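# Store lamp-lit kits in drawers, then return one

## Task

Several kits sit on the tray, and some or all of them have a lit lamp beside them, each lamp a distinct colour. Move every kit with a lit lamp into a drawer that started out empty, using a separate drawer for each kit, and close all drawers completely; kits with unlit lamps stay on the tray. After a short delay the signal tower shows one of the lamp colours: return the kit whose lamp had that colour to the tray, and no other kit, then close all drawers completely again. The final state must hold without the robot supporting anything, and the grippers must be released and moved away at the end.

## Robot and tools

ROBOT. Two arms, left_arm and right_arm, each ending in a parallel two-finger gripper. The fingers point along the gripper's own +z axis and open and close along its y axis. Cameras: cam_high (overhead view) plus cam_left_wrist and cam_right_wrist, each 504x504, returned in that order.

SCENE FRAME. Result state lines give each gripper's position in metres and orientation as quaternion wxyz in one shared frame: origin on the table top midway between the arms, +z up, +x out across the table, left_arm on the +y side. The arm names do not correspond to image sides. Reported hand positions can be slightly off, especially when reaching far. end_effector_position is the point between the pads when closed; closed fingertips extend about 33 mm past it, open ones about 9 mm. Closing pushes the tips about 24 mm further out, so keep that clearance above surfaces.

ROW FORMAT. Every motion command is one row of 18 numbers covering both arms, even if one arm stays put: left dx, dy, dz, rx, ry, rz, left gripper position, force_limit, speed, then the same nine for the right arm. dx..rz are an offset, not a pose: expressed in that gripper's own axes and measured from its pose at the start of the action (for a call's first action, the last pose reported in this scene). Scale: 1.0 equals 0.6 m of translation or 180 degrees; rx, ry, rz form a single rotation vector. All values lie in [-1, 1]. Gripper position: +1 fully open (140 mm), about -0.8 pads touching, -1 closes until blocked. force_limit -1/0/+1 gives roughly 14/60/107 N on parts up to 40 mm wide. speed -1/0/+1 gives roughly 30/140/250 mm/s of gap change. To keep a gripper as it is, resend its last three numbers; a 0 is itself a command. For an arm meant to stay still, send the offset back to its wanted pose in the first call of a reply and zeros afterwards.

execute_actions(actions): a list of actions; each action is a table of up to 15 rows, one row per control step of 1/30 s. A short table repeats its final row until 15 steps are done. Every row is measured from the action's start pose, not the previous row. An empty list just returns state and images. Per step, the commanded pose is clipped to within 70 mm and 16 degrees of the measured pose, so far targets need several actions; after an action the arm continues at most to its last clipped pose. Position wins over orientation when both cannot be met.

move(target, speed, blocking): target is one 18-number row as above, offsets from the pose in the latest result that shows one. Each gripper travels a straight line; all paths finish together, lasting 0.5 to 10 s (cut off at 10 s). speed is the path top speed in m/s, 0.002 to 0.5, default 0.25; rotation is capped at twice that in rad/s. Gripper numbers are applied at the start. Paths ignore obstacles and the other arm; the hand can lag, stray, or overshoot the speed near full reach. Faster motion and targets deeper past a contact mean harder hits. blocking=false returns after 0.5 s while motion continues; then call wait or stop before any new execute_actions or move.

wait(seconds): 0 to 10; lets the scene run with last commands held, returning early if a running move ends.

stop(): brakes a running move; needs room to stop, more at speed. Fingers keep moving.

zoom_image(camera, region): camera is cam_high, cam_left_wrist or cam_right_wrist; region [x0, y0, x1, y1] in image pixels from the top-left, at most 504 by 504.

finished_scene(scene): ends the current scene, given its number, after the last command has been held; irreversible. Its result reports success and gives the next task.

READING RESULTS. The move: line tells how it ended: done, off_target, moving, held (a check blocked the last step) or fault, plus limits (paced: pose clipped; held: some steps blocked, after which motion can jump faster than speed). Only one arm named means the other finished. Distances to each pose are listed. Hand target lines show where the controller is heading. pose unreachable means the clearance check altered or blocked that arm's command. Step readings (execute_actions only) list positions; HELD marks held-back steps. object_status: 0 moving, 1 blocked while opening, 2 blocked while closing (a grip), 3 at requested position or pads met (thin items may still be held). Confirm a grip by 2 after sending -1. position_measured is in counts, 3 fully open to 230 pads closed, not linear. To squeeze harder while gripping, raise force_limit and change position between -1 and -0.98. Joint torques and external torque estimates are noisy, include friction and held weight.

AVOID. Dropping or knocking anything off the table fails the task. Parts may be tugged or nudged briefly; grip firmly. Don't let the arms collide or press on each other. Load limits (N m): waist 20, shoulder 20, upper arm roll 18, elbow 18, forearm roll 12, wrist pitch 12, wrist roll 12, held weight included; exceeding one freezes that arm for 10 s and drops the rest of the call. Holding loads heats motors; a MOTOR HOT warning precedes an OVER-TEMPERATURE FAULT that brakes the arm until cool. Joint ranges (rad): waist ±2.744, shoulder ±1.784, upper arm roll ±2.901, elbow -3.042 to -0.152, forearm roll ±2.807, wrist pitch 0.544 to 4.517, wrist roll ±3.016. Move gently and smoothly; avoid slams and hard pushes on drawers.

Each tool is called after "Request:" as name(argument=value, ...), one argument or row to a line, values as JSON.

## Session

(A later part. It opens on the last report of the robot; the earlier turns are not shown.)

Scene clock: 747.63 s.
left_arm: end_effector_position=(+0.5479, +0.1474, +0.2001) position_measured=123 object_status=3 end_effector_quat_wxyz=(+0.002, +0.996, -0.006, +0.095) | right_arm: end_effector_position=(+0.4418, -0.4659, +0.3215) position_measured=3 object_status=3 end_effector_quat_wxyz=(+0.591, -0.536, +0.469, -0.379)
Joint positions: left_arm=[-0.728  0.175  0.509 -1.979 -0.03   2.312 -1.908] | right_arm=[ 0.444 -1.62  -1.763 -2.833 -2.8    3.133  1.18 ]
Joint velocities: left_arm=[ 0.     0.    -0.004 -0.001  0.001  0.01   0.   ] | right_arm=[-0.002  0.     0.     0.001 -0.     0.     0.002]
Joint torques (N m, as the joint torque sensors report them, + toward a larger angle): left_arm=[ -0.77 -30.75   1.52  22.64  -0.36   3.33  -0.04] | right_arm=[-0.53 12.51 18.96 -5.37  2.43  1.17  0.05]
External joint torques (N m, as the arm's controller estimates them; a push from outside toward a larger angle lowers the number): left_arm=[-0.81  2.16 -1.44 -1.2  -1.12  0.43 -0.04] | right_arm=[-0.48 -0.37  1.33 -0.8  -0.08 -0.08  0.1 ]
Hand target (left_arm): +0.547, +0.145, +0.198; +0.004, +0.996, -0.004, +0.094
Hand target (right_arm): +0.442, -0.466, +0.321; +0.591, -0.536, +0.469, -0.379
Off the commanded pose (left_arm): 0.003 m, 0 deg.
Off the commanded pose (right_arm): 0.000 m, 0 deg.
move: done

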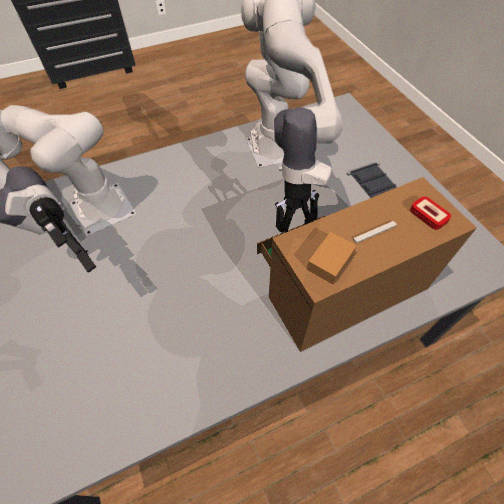

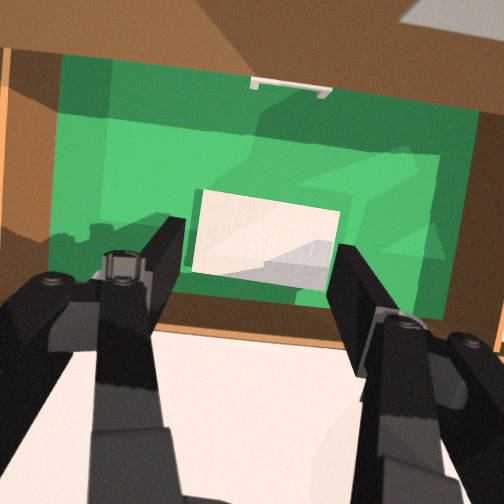

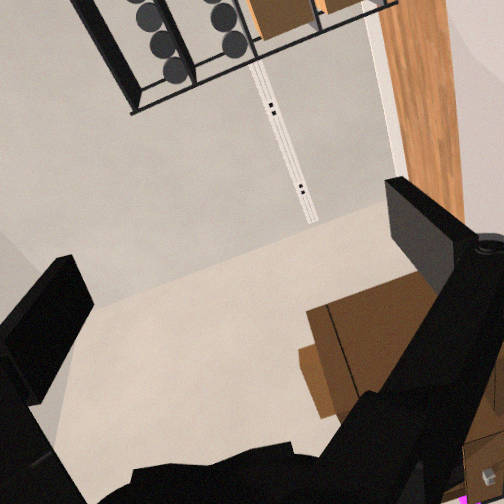

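Request:
move(
  target=[-0.004,0,0.02,0,0,0,0.05,0,0,0,0,0,0,0,0,1,0,0],
  speed=0.015,
)

Request:
move(
  target=[0,0,0,0,0,0,-1,0.3,-0.8,0,0,0,0,0,0,1,0,0],
)

Scene clock: 749.90 s.
left_arm: end_effector_position=(+0.5478, +0.1475, +0.1894) position_measured=123 object_status=3 end_effector_quat_wxyz=(+0.001, +0.996, -0.005, +0.094) | right_arm: end_effector_position=(+0.4418, -0.4659, +0.3215) position_measured=3 object_status=3 end_effector_quat_wxyz=(+0.591, -0.536, +0.469, -0.379)
Joint positions: left_arm=[-0.728  0.189  0.509 -1.992 -0.037  2.335 -1.907] | right_arm=[ 0.444 -1.62  -1.763 -2.833 -2.8    3.133  1.18 ]
Joint velocities: left_arm=[ 0.     0.001  0.002 -0.001 -0.003  0.01   0.006] | right_arm=[-0.001 -0.001 -0.     0.     0.     0.001 -0.001]
Joint torques (N m, as the joint torque sensors report them, + toward a larger angle): left_arm=[  1.02 -30.91   2.33  21.64  -0.38   3.33   0.32] | right_arm=[-0.48 12.61 18.76 -5.42  2.47  1.13  0.05]
External joint torques (N m, as the arm's controller estimates them; a push from outside toward a larger angle lowers the number): left_arm=[ 0.87  2.21 -0.97 -1.98 -1.12  0.44  0.32] | right_arm=[-0.48 -0.25  1.13 -0.84 -0.04 -0.13  0.11]
Hand target (left_arm): +0.548, +0.147, +0.188; +0.002, +0.996, -0.006, +0.094
Hand target (right_arm): +0.442, -0.466, +0.321; +0.591, -0.536, +0.469, -0.379
Off the commanded pose (left_arm): 0.001 m, 0 deg.
Off the commanded pose (right_arm): 0.000 m, 0 deg.
move: done

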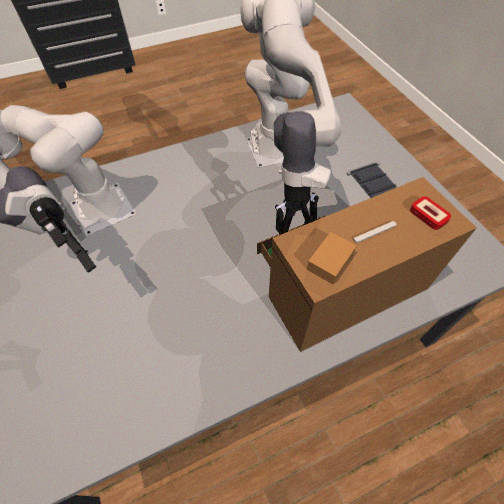

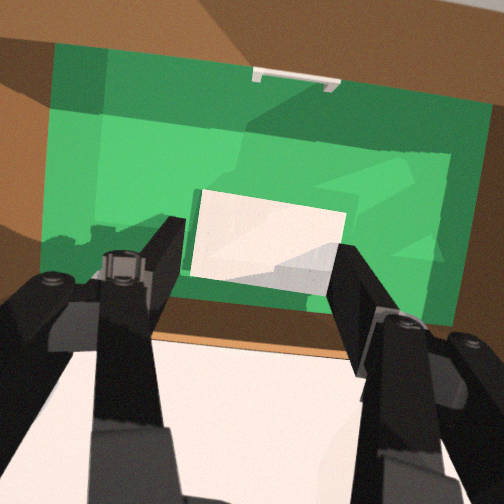

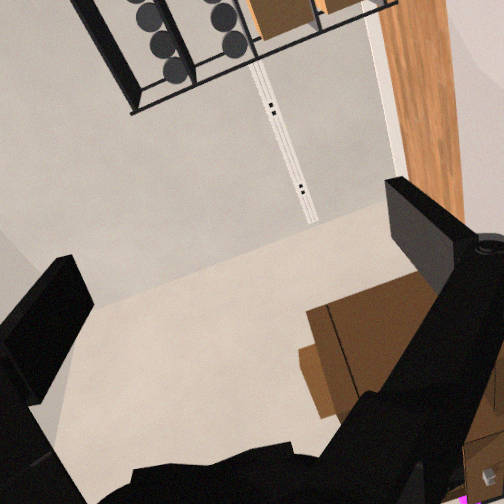

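Scene clock: 751.43 s.
left_arm: end_effector_position=(+0.5489, +0.1469, +0.1914) position_measured=234 object_status=3 end_effector_quat_wxyz=(+0.002, +0.995, -0.005, +0.096) | right_arm: end_effector_position=(+0.4418, -0.4659, +0.3215) position_measured=3 object_status=3 end_effector_quat_wxyz=(+0.591, -0.536, +0.469, -0.379)
Joint positions: left_arm=[-0.728  0.187  0.509 -1.991 -0.037  2.336 -1.907] | right_arm=[ 0.444 -1.62  -1.763 -2.833 -2.8    3.133  1.18 ]
Joint velocities: left_arm=[ 0.     0.001 -0.     0.    -0.     0.     0.002] | right_arm=[ 0.002 -0.001  0.002  0.001 -0.001  0.    -0.001]
Joint torques (N m, as the joint torque sensors report them, + toward a larger angle): left_arm=[  0.33 -30.91   2.55  21.98   0.73   2.69   0.17] | right_arm=[-0.52 12.75 18.87 -5.27  2.49  1.15  0.06]
External joint torques (N m, as the arm's controller estimates them; a push from outside toward a larger angle lowers the number): left_arm=[ 0.31  2.11 -0.58 -1.67 -0.01 -0.22  0.16] | right_arm=[-0.54 -0.06  1.19 -0.7  -0.03 -0.11  0.11]
Hand target (left_arm): +0.548, +0.147, +0.189; +0.001, +0.996, -0.005, +0.094
Hand target (right_arm): +0.442, -0.466, +0.321; +0.591, -0.536, +0.469, -0.379
Off the commanded pose (left_arm): 0.002 m, 0 deg.
Off the commanded pose (right_arm): 0.000 m, 0 deg.
move: done

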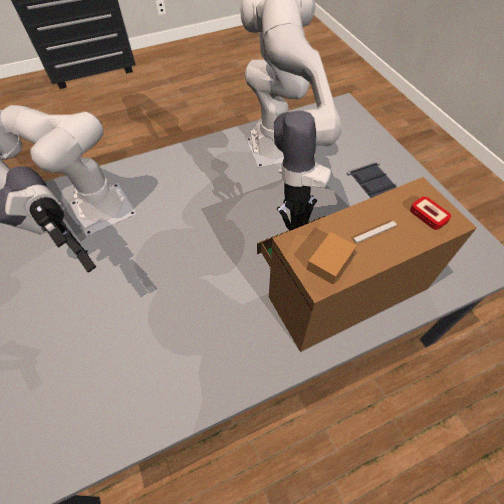

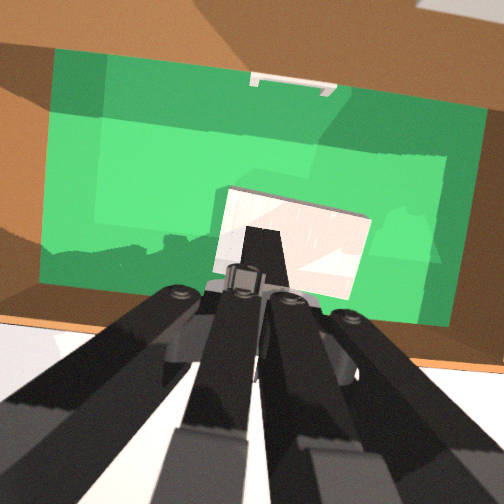

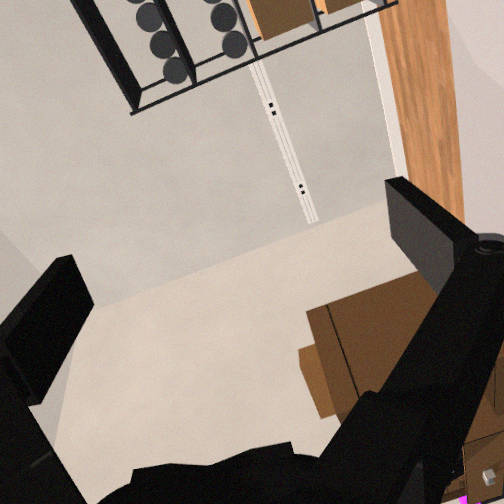

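Request:
move(
  target=[0,0,-0.02,0,0,0,-1,0.3,-0.8,0,0,0,0,0,0,1,0,0],
  speed=0.04,
)

Request:
move(
  target=[0,0.022,0,0,0,0.02,0.15,0.3,0,0,0,0,0,0,0,1,0,0],
  speed=0.04,
)

Request:
move(
  target=[-0.008,0,0.04,0,0,0,0.15,0.3,0,0,0,0,0,0,0,1,0,0],
  speed=0.02,
)

Scene clock: 753.90 s.
left_arm: end_effector_position=(+0.5472, +0.1477, +0.2020) position_measured=234 object_status=3 end_effector_quat_wxyz=(+0.003, +0.995, -0.005, +0.097) | right_arm: end_effector_position=(+0.4418, -0.4659, +0.3215) position_measured=3 object_status=3 end_effector_quat_wxyz=(+0.591, -0.536, +0.469, -0.379)
Joint positions: left_arm=[-0.729  0.167  0.509 -1.987 -0.026  2.316 -1.912] | right_arm=[ 0.444 -1.62  -1.763 -2.833 -2.8    3.133  1.18 ]
Joint velocities: left_arm=[-0.001 -0.     0.001 -0.001  0.006 -0.013 -0.006] | right_arm=[ 0.001  0.001  0.001  0.    -0.001 -0.    -0.   ]
Joint torques (N m, as the joint torque sensors report them, + toward a larger angle): left_arm=[ -1.06 -33.09   1.78  24.44   1.79   2.28  -0.12] | right_arm=[-0.41 12.53 18.8  -5.53  2.47  1.16  0.02]
External joint torques (N m, as the arm's controller estimates them; a push from outside toward a larger angle lowers the number): left_arm=[-1.12 -0.55 -1.04  0.64  1.03 -0.63 -0.13] | right_arm=[-0.38 -0.34  1.15 -0.96 -0.04 -0.1   0.08]
Hand target (left_arm): +0.547, +0.147, +0.203; +0.002, +0.995, -0.005, +0.097
Hand target (right_arm): +0.442, -0.466, +0.321; +0.591, -0.536, +0.469, -0.379
Off the commanded pose (left_arm): 0.001 m, 0 deg.
Off the commanded pose (right_arm): 0.000 m, 0 deg.
move: done

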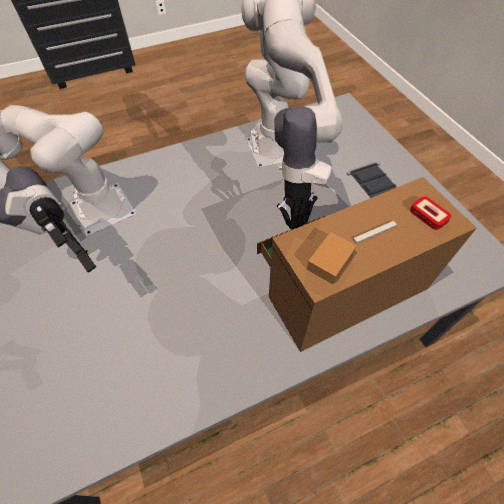

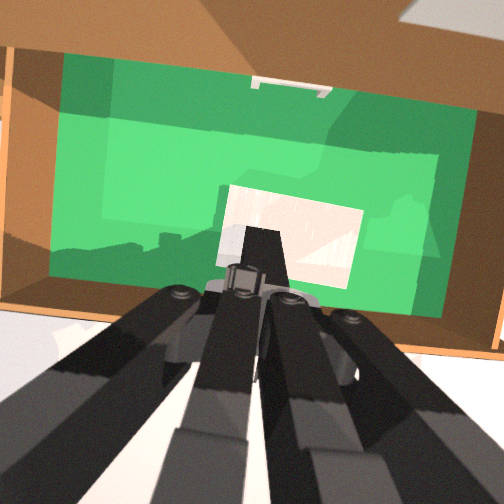

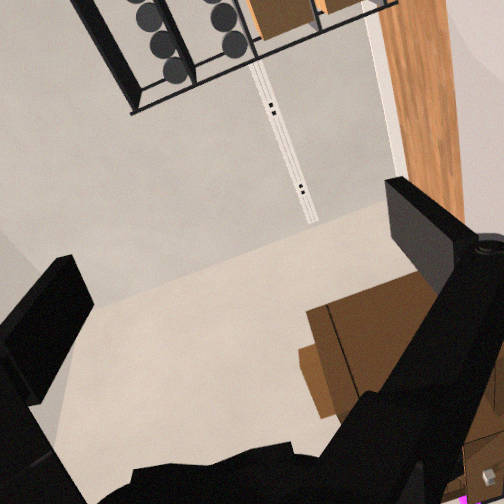

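Scene clock: 754.97 s.
left_arm: end_effector_position=(+0.5474, +0.1354, +0.2024) position_measured=110 object_status=3 end_effector_quat_wxyz=(+0.002, +0.995, -0.030, +0.098) | right_arm: end_effector_position=(+0.4418, -0.4659, +0.3215) position_measured=3 object_status=3 end_effector_quat_wxyz=(+0.591, -0.536, +0.469, -0.379)
Joint positions: left_arm=[-0.729  0.178  0.492 -1.97  -0.026  2.313 -1.88 ] | right_arm=[ 0.444 -1.62  -1.763 -2.833 -2.8    3.133  1.18 ]
Joint velocities: left_arm=[ 0.001 -0.    -0.     0.001 -0.001 -0.002  0.021] | right_arm=[-0.002 -0.002  0.     0.001 -0.     0.    -0.001]
Joint torques (N m, as the joint torque sensors report them, + toward a larger angle): left_arm=[  0.58 -31.31   1.06  25.96   0.77   2.43   0.34] | right_arm=[-0.54 12.48 18.63 -5.36  2.5   1.13  0.04]
External joint torques (N m, as the arm's controller estimates them; a push from outside toward a larger angle lowers the number): left_arm=[ 0.31  1.99 -2.07  2.16  0.02 -0.47  0.34] | right_arm=[-0.46 -0.36  1.   -0.82 -0.02 -0.13  0.1 ]
Hand target (left_arm): +0.547, +0.134, +0.202; +0.000, +0.995, -0.036, +0.097
Hand target (right_arm): +0.442, -0.466, +0.321; +0.591, -0.536, +0.469, -0.379
Off the commanded pose (left_arm): 0.001 m, 1 deg.
Off the commanded pose (right_arm): 0.000 m, 0 deg.
move: done

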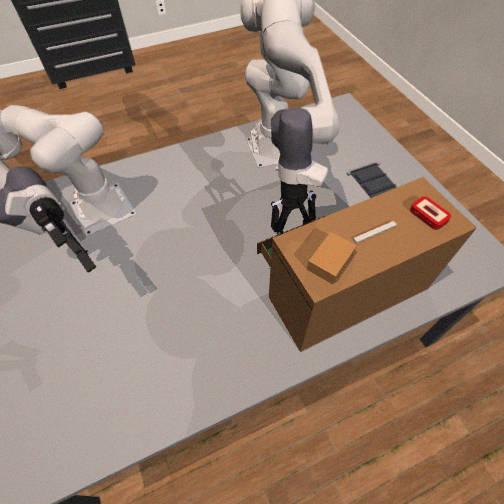

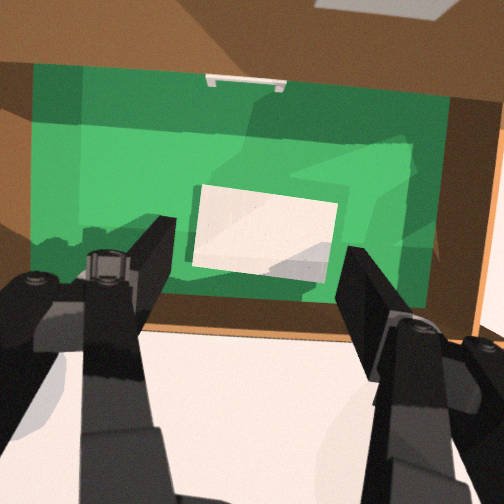

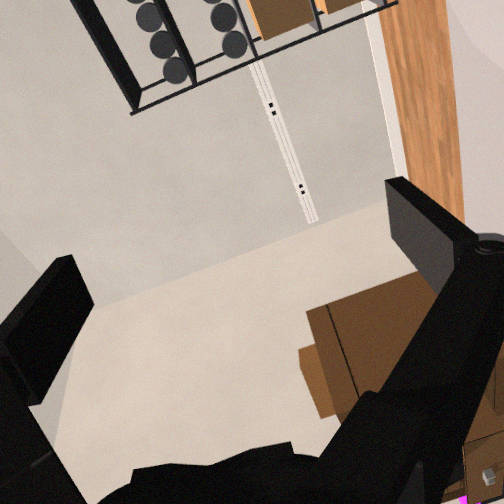

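Scene clock: 756.40 s.
left_arm: end_effector_position=(+0.5475, +0.1352, +0.1795) position_measured=110 object_status=3 end_effector_quat_wxyz=(+0.001, +0.995, -0.030, +0.098) | right_arm: end_effector_position=(+0.4418, -0.4659, +0.3215) position_measured=3 object_status=3 end_effector_quat_wxyz=(+0.591, -0.536, +0.469, -0.379)
Joint positions: left_arm=[-0.729  0.208  0.491 -1.996 -0.043  2.364 -1.873] | right_arm=[ 0.444 -1.62  -1.763 -2.833 -2.8    3.133  1.18 ]
Joint velocities: left_arm=[ 0.     0.002 -0.001 -0.001 -0.004  0.011  0.005] | right_arm=[ 0.    -0.001  0.001 -0.     0.001  0.     0.   ]
Joint torques (N m, as the joint torque sensors report them, + toward a larger angle): left_arm=[  1.86 -32.     2.37  22.14  -0.29   3.42   0.29] | right_arm=[-0.44 12.42 18.78 -5.44  2.46  1.14  0.04]
External joint torques (N m, as the arm's controller estimates them; a push from outside toward a larger angle lowers the number): left_arm=[ 2.05  1.97 -0.82 -1.46 -1.02  0.49  0.29] | right_arm=[-0.45 -0.43  1.12 -0.8  -0.05 -0.12  0.09]
Hand target (left_arm): +0.547, +0.135, +0.178; +0.002, +0.995, -0.031, +0.098
Hand target (right_arm): +0.442, -0.466, +0.321; +0.591, -0.536, +0.469, -0.379
Off the commanded pose (left_arm): 0.002 m, 0 deg.
Off the commanded pose (right_arm): 0.000 m, 0 deg.
move: done

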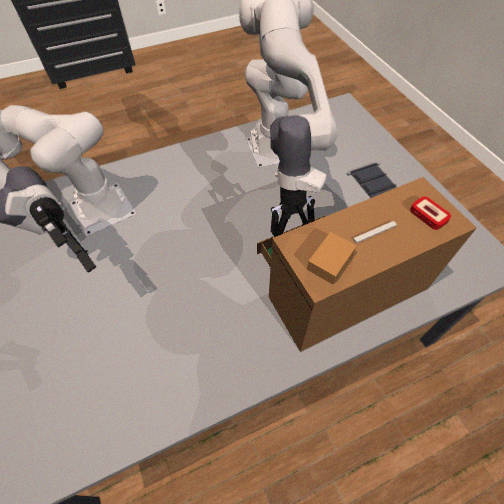

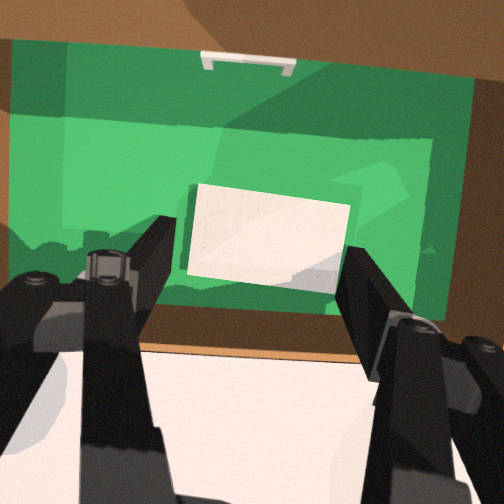

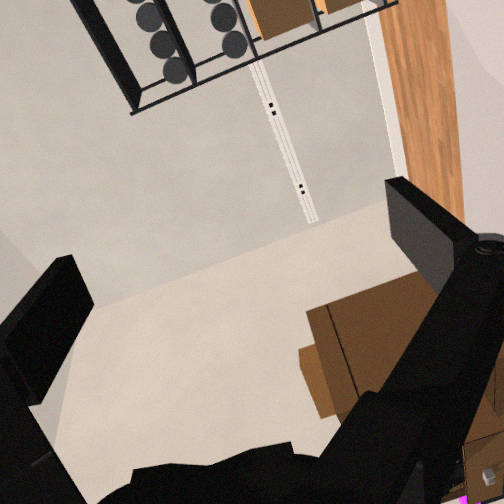

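Request:
move(
  target=[-0.003,0.005,0.012,0,0,0,0.15,0.3,0,0,0,0,0,0,0,1,0,0],
  speed=0.015,
)

Request:
move(
  target=[0,0,0,0,0,0,-1,0.3,-0.8,0,0,0,0,0,0,1,0,0],
)

Scene clock: 758.83 s.
left_arm: end_effector_position=(+0.5485, +0.1343, +0.1744) position_measured=110 object_status=3 end_effector_quat_wxyz=(-0.000, +0.995, -0.031, +0.099) | right_arm: end_effector_position=(+0.4418, -0.4659, +0.3215) position_measured=3 object_status=3 end_effector_quat_wxyz=(+0.591, -0.536, +0.469, -0.379)
Joint positions: left_arm=[-0.729  0.218  0.49  -1.998 -0.046  2.377 -1.871] | right_arm=[ 0.444 -1.62  -1.763 -2.833 -2.8    3.133  1.18 ]
Joint velocities: left_arm=[ 0.001  0.001  0.    -0.001 -0.003  0.006 -0.   ] | right_arm=[-0.002 -0.001  0.001 -0.001 -0.    -0.    -0.001]
Joint torques (N m, as the joint torque sensors report them, + toward a larger angle): left_arm=[ -0.44 -31.77   1.75  21.55  -0.48   3.2   -0.03] | right_arm=[-0.46 12.65 19.12 -5.46  2.49  1.16  0.07]
External joint torques (N m, as the arm's controller estimates them; a push from outside toward a larger angle lowers the number): left_arm=[-0.49  2.36 -1.81 -1.8  -1.19  0.29 -0.04] | right_arm=[-0.43 -0.18  1.48 -0.82 -0.02 -0.1   0.13]
Hand target (left_arm): +0.547, +0.132, +0.172; +0.001, +0.995, -0.030, +0.098
Hand target (right_arm): +0.442, -0.466, +0.321; +0.591, -0.536, +0.469, -0.379
Off the commanded pose (left_arm): 0.003 m, 0 deg.
Off the commanded pose (right_arm): 0.000 m, 0 deg.
move: done

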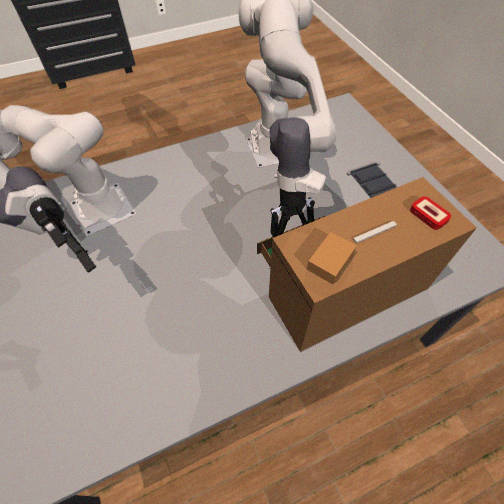

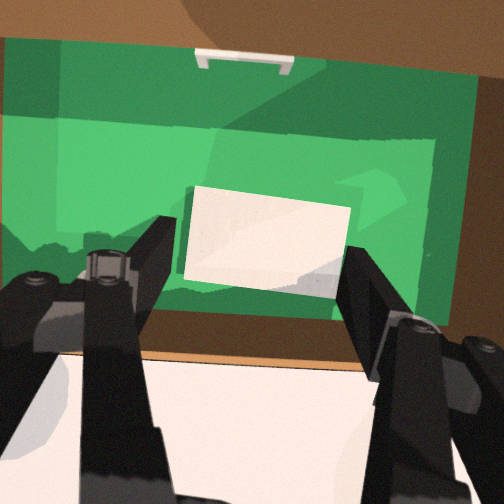

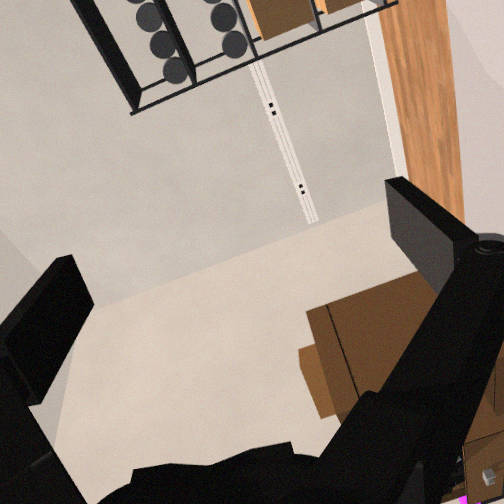

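Scene clock: 759.33 s.
left_arm: end_effector_position=(+0.5486, +0.1342, +0.1748) position_measured=133 object_status=2 end_effector_quat_wxyz=(-0.000, +0.995, -0.031, +0.099) | right_arm: end_effector_position=(+0.4418, -0.4659, +0.3215) position_measured=3 object_status=3 end_effector_quat_wxyz=(+0.591, -0.536, +0.469, -0.379)
Joint positions: left_arm=[-0.729  0.217  0.49  -1.998 -0.046  2.377 -1.871] | right_arm=[ 0.444 -1.62  -1.763 -2.833 -2.8    3.133  1.18 ]
Joint velocities: left_arm=[ 0.002 -0.    -0.001  0.001  0.     0.     0.   ] | right_arm=[-0.001  0.001 -0.001 -0.     0.001 -0.     0.   ]
Joint torques (N m, as the joint torque sensors report them, + toward a larger angle): left_arm=[ -0.04 -32.18   3.18  22.96   0.56   2.96   0.11] | right_arm=[-0.47 12.31 18.62 -5.45  2.45  1.13  0.03]
External joint torques (N m, as the arm's controller estimates them; a push from outside toward a larger angle lowers the number): left_arm=[-0.15  1.94 -0.42 -0.46 -0.15  0.04  0.11] | right_arm=[-0.43 -0.57  1.   -0.88 -0.06 -0.13  0.09]
Hand target (left_arm): +0.549, +0.134, +0.174; -0.000, +0.995, -0.031, +0.099
Hand target (right_arm): +0.442, -0.466, +0.321; +0.591, -0.536, +0.469, -0.379
Off the commanded pose (left_arm): 0.000 m, 0 deg.
Off the commanded pose (right_arm): 0.000 m, 0 deg.
move: done

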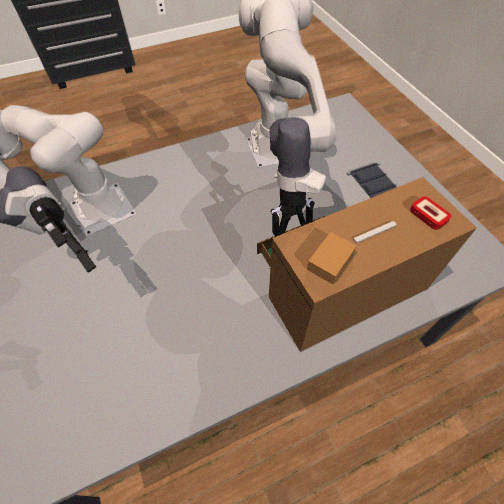

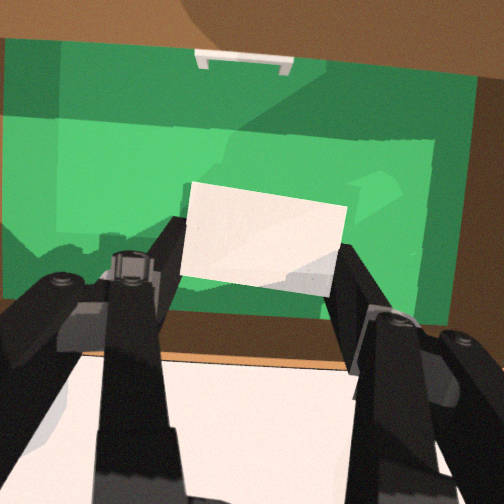

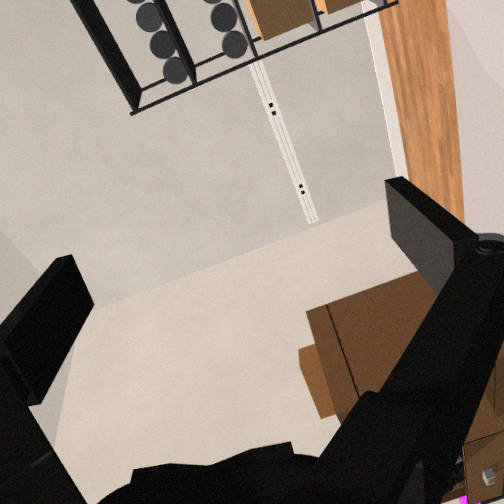

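Request:
move(
  target=[0.02,0,-0.13,0,0,0,-1,0.3,-0.8,0,0,0,0,0,0,1,0,0],
  speed=0.06,
)

Request:
move(
  target=[-0.17,0,-0.05,0,-0.063,-0.02,-1,0.3,-0.8,0,0,0,0,0,0,1,0,0],
  speed=0.12,
)

Request:
move(
  target=[-0.1,-0.55,0,0,0,0,-1,0.3,-0.8,0,0,0,0,0,0,1,0,0],
  speed=0.15,
)

Request:
move(
  target=[-0.17,-0.33,0.2,0,0,0,-1,0.3,-0.8,0,0,0,0,0,0,1,0,0],
  speed=0.12,
)

Scene clock: 763.90 s.
left_arm: end_effector_position=(+0.5452, +0.1369, +0.2524) position_measured=133 object_status=2 end_effector_quat_wxyz=(-0.001, +0.995, -0.030, +0.099) | right_arm: end_effector_position=(+0.4418, -0.4659, +0.3215) position_measured=3 object_status=3 end_effector_quat_wxyz=(+0.591, -0.536, +0.469, -0.379)
Joint positions: left_arm=[-0.735  0.12   0.493 -1.908  0.017  2.2   -1.904] | right_arm=[ 0.444 -1.62  -1.763 -2.833 -2.8    3.133  1.18 ]
Joint velocities: left_arm=[-0.     0.001  0.001 -0.     0.001 -0.01  -0.005] | right_arm=[-0.001  0.     0.002 -0.001 -0.    -0.    -0.001]
Joint torques (N m, as the joint torque sensors report them, + toward a larger angle): left_arm=[ -1.11 -31.72   0.83  26.09   1.82   2.67  -0.1 ] | right_arm=[-0.47 12.59 18.88 -5.38  2.43  1.15  0.05]
External joint torques (N m, as the arm's controller estimates them; a push from outside toward a larger angle lowers the number): left_arm=[-1.09  0.16 -1.1   1.61  0.98 -0.24 -0.11] | right_arm=[-0.48 -0.27  1.2  -0.75 -0.07 -0.12  0.11]
Hand target (left_arm): +0.545, +0.136, +0.254; -0.002, +0.995, -0.030, +0.100
Hand target (right_arm): +0.442, -0.466, +0.321; +0.591, -0.536, +0.469, -0.379
Off the commanded pose (left_arm): 0.003 m, 0 deg.
Off the commanded pose (right_arm): 0.000 m, 0 deg.
move: done

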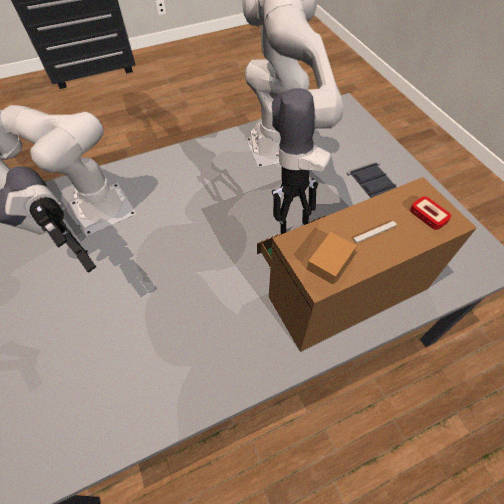

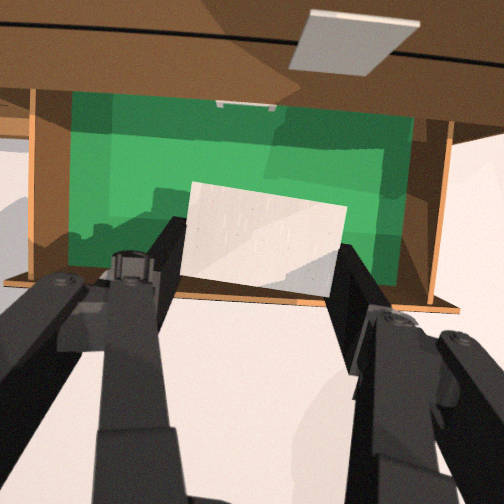

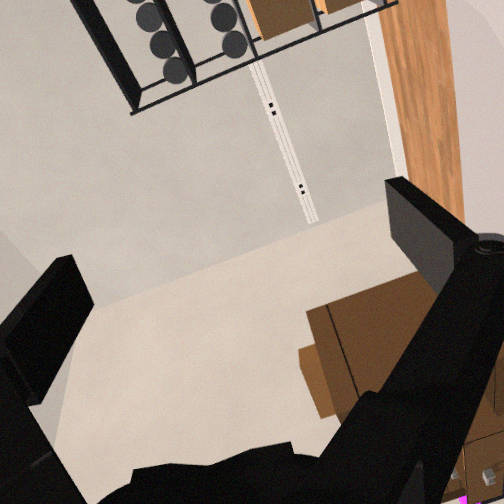

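Scene clock: 765.37 s.
left_arm: end_effector_position=(+0.4421, +0.1448, +0.2625) position_measured=133 object_status=2 end_effector_quat_wxyz=(-0.000, +1.000, -0.001, +0.003) | right_arm: end_effector_position=(+0.4418, -0.4659, +0.3215) position_measured=3 object_status=3 end_effector_quat_wxyz=(+0.591, -0.536, +0.469, -0.379)
Joint positions: left_arm=[-0.763 -0.048  0.466 -2.008  0.027  1.971 -2.011] | right_arm=[ 0.444 -1.62  -1.763 -2.833 -2.8    3.133  1.18 ]
Joint velocities: left_arm=[-0.001  0.002 -0.001 -0.     0.001 -0.011 -0.022] | right_arm=[-0.002  0.001 -0.001  0.001  0.     0.     0.   ]
Joint torques (N m, as the joint torque sensors report them, + toward a larger angle): left_arm=[ -0.29 -27.61  -2.52  22.8    1.53   2.32  -0.15] | right_arm=[-0.54 12.59 18.89 -5.31  2.46  1.09  0.05]
External joint torques (N m, as the arm's controller estimates them; a push from outside toward a larger angle lowers the number): left_arm=[-0.17 -1.22 -1.67 -1.41  0.7  -0.19 -0.15] | right_arm=[-0.46 -0.27  1.27 -0.78 -0.05 -0.16  0.11]
Hand target (left_arm): +0.440, +0.145, +0.263; -0.002, +1.000, +0.002, +0.002
Hand target (right_arm): +0.442, -0.466, +0.321; +0.591, -0.536, +0.469, -0.379
Off the commanded pose (left_arm): 0.003 m, 0 deg.
Off the commanded pose (right_arm): 0.000 m, 0 deg.
move: done

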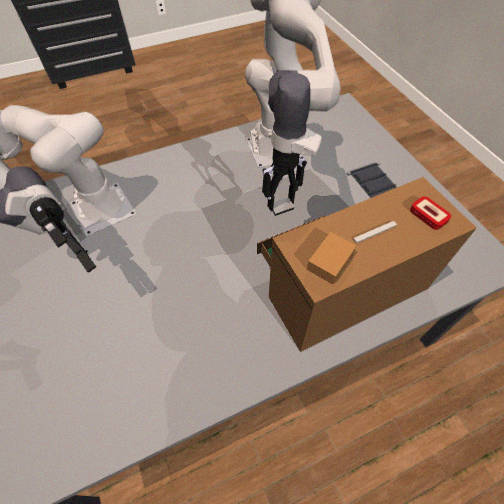

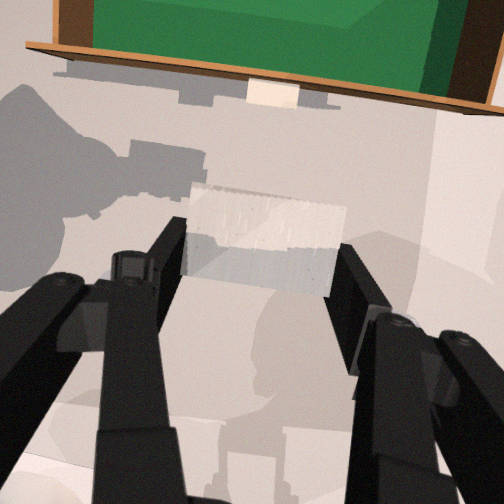

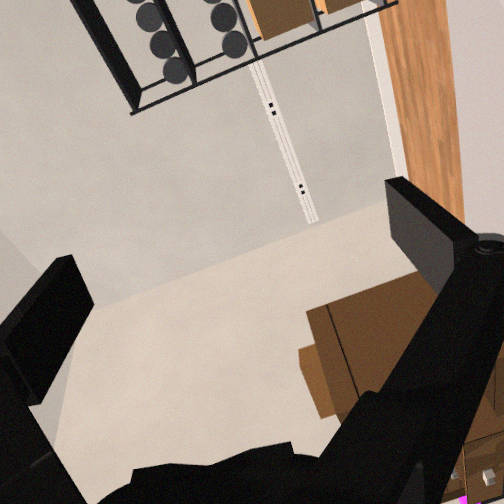

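Scene clock: 768.23 s.
left_arm: end_effector_position=(+0.3816, +0.4787, +0.2577) position_measured=133 object_status=2 end_effector_quat_wxyz=(-0.003, +1.000, +0.009, +0.000) | right_arm: end_effector_position=(+0.4418, -0.4659, +0.3215) position_measured=3 object_status=3 end_effector_quat_wxyz=(+0.591, -0.536, +0.469, -0.379)
Joint positions: left_arm=[-0.536 -0.484  0.809 -2.301  0.373  1.93  -1.647] | right_arm=[ 0.444 -1.62  -1.763 -2.833 -2.8    3.133  1.18 ]
Joint velocities: left_arm=[ 0.001 -0.    -0.     0.     0.002 -0.001  0.029] | right_arm=[-0.002 -0.001 -0.001 -0.     0.     0.     0.   ]
Joint torques (N m, as the joint torque sensors report them, + toward a larger angle): left_arm=[ -0.96  -8.15 -10.5   24.24   1.8    2.2    0.24] | right_arm=[-0.42 12.52 18.72 -5.31  2.47  1.16  0.03]
External joint torques (N m, as the arm's controller estimates them; a push from outside toward a larger angle lowers the number): left_arm=[-0.98 -1.37 -0.24  1.25  0.97 -0.32  0.24] | right_arm=[-0.31 -0.33  1.09 -0.75 -0.04 -0.1   0.09]
Hand target (left_arm): +0.382, +0.480, +0.259; -0.004, +1.000, +0.002, +0.001
Hand target (right_arm): +0.442, -0.466, +0.321; +0.591, -0.536, +0.469, -0.379
Off the commanded pose (left_arm): 0.006 m, 1 deg.
Off the commanded pose (right_arm): 0.000 m, 0 deg.
move: off_target (left_arm)

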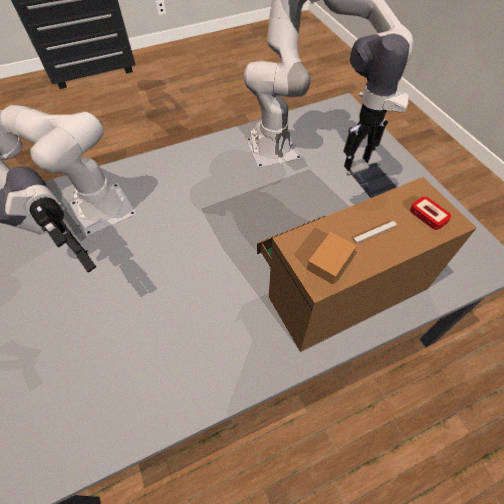

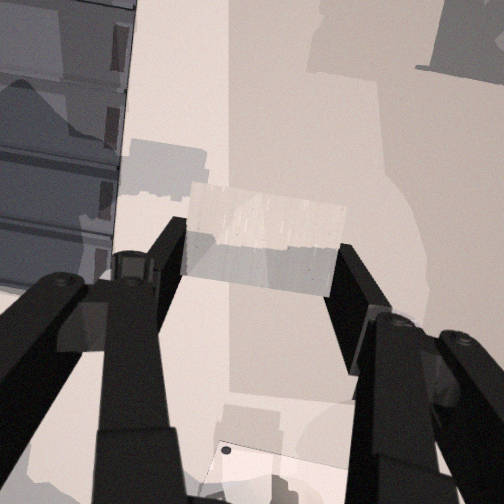

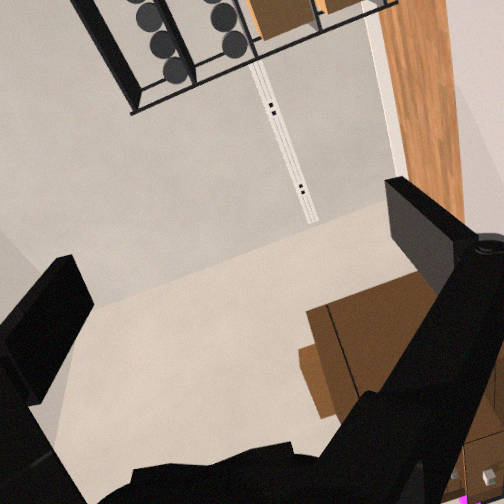

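Scene clock: 770.90 s.
left_arm: end_effector_position=(+0.2721, +0.6748, +0.1331) position_measured=133 object_status=2 end_effector_quat_wxyz=(-0.001, +1.000, +0.016, -0.007) | right_arm: end_effector_position=(+0.4418, -0.4659, +0.3215) position_measured=3 object_status=3 end_effector_quat_wxyz=(+0.591, -0.536, +0.469, -0.379)
Joint positions: left_arm=[-0.441 -0.59   1.287 -2.455  0.697  2.133 -1.369] | right_arm=[ 0.444 -1.62  -1.763 -2.833 -2.8    3.133  1.18 ]
Joint velocities: left_arm=[-0.001 -0.002  0.003  0.001  0.006  0.001  0.022] | right_arm=[-0.002 -0.001 -0.001 -0.001 -0.    -0.     0.001]
Joint torques (N m, as the joint torque sensors report them, + toward a larger angle): left_arm=[ -0.08   2.32 -14.56  20.4    1.58   2.95   0.17] | right_arm=[-0.5  12.42 18.8  -5.41  2.44  1.14  0.04]
External joint torques (N m, as the arm's controller estimates them; a push from outside toward a larger angle lowers the number): left_arm=[-0.13 -2.79  0.43  1.32  0.85  0.47  0.17] | right_arm=[-0.47 -0.41  1.16 -0.79 -0.07 -0.13  0.09]
Hand target (left_arm): +0.274, +0.677, +0.134; -0.003, +1.000, +0.009, -0.004
Hand target (right_arm): +0.442, -0.466, +0.321; +0.591, -0.536, +0.469, -0.379
Off the commanded pose (left_arm): 0.007 m, 1 deg.
Off the commanded pose (right_arm): 0.000 m, 0 deg.
move: off_target (left_arm)

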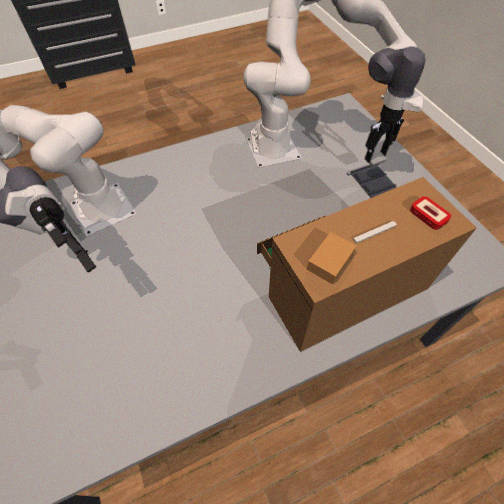

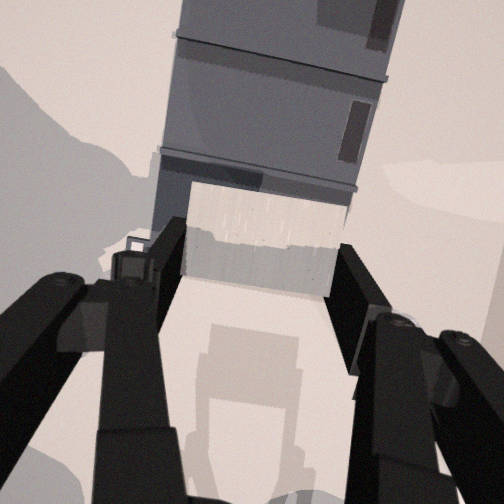

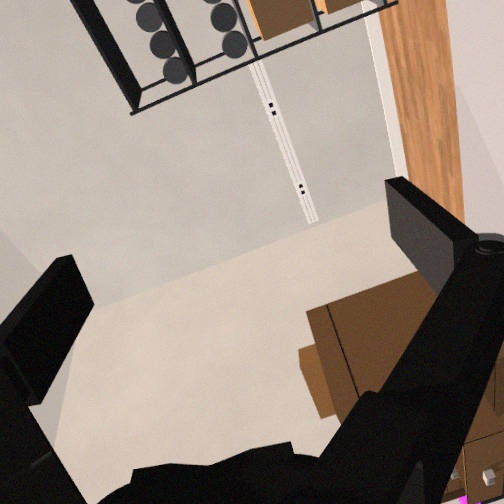

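Request:
move(
  target=[0.014,0.008,0.1,0,0,-0.01,-1,0.3,-0.8,0,0,0,0,0,0,1,0,0],
  speed=0.06,
)

Scene clock: 774.67 s.
left_arm: end_effector_position=(+0.2802, +0.6688, +0.0736) position_measured=133 object_status=2 end_effector_quat_wxyz=(+0.000, +1.000, +0.028, -0.008) | right_arm: end_effector_position=(+0.4418, -0.4659, +0.3215) position_measured=3 object_status=3 end_effector_quat_wxyz=(+0.591, -0.536, +0.469, -0.379)
Joint positions: left_arm=[-0.636 -0.494  1.529 -2.492  0.716  2.316 -1.412] | right_arm=[ 0.444 -1.62  -1.763 -2.833 -2.8    3.133  1.18 ]
Joint velocities: left_arm=[-0.002  0.006  0.002  0.001 -0.     0.015 -0.007] | right_arm=[ 0.     0.001  0.001  0.    -0.001 -0.    -0.001]
Joint torques (N m, as the joint torque sensors report them, + toward a larger angle): left_arm=[ -1.09   9.07 -12.85  17.46   0.88   2.93   0.03] | right_arm=[-0.46 12.65 18.59 -5.25  2.47  1.17  0.06]
External joint torques (N m, as the arm's controller estimates them; a push from outside toward a larger angle lowers the number): left_arm=[-1.14  0.68  0.26 -0.54  0.26  0.43  0.03] | right_arm=[-0.47 -0.22  0.94 -0.64 -0.04 -0.1   0.12]
Hand target (left_arm): +0.282, +0.669, +0.073; -0.001, +1.000, +0.029, -0.006
Hand target (right_arm): +0.442, -0.466, +0.321; +0.591, -0.536, +0.469, -0.379
Off the commanded pose (left_arm): 0.002 m, 0 deg.
Off the commanded pose (right_arm): 0.000 m, 0 deg.
move: done

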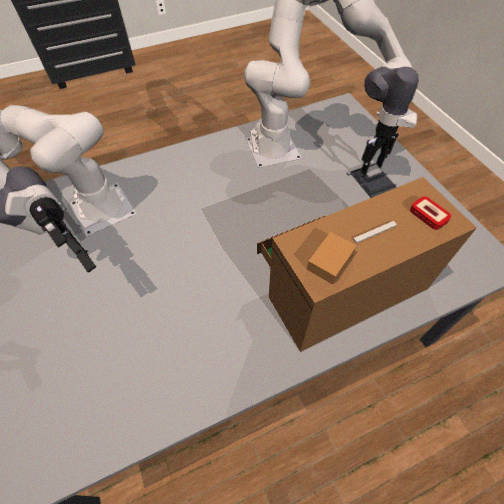

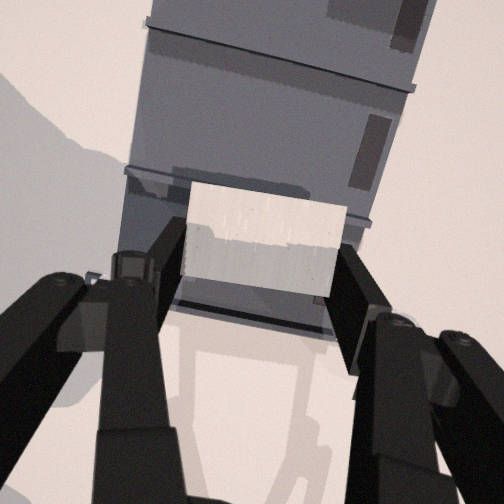

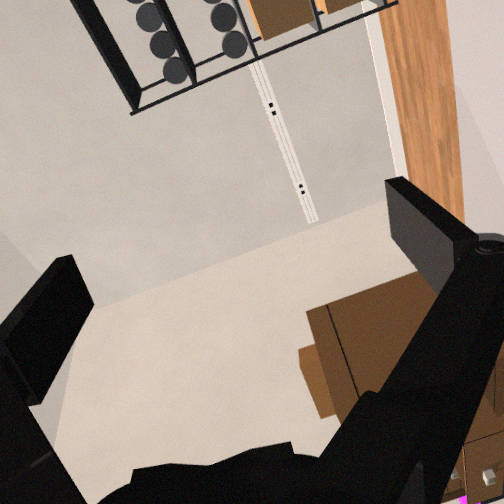

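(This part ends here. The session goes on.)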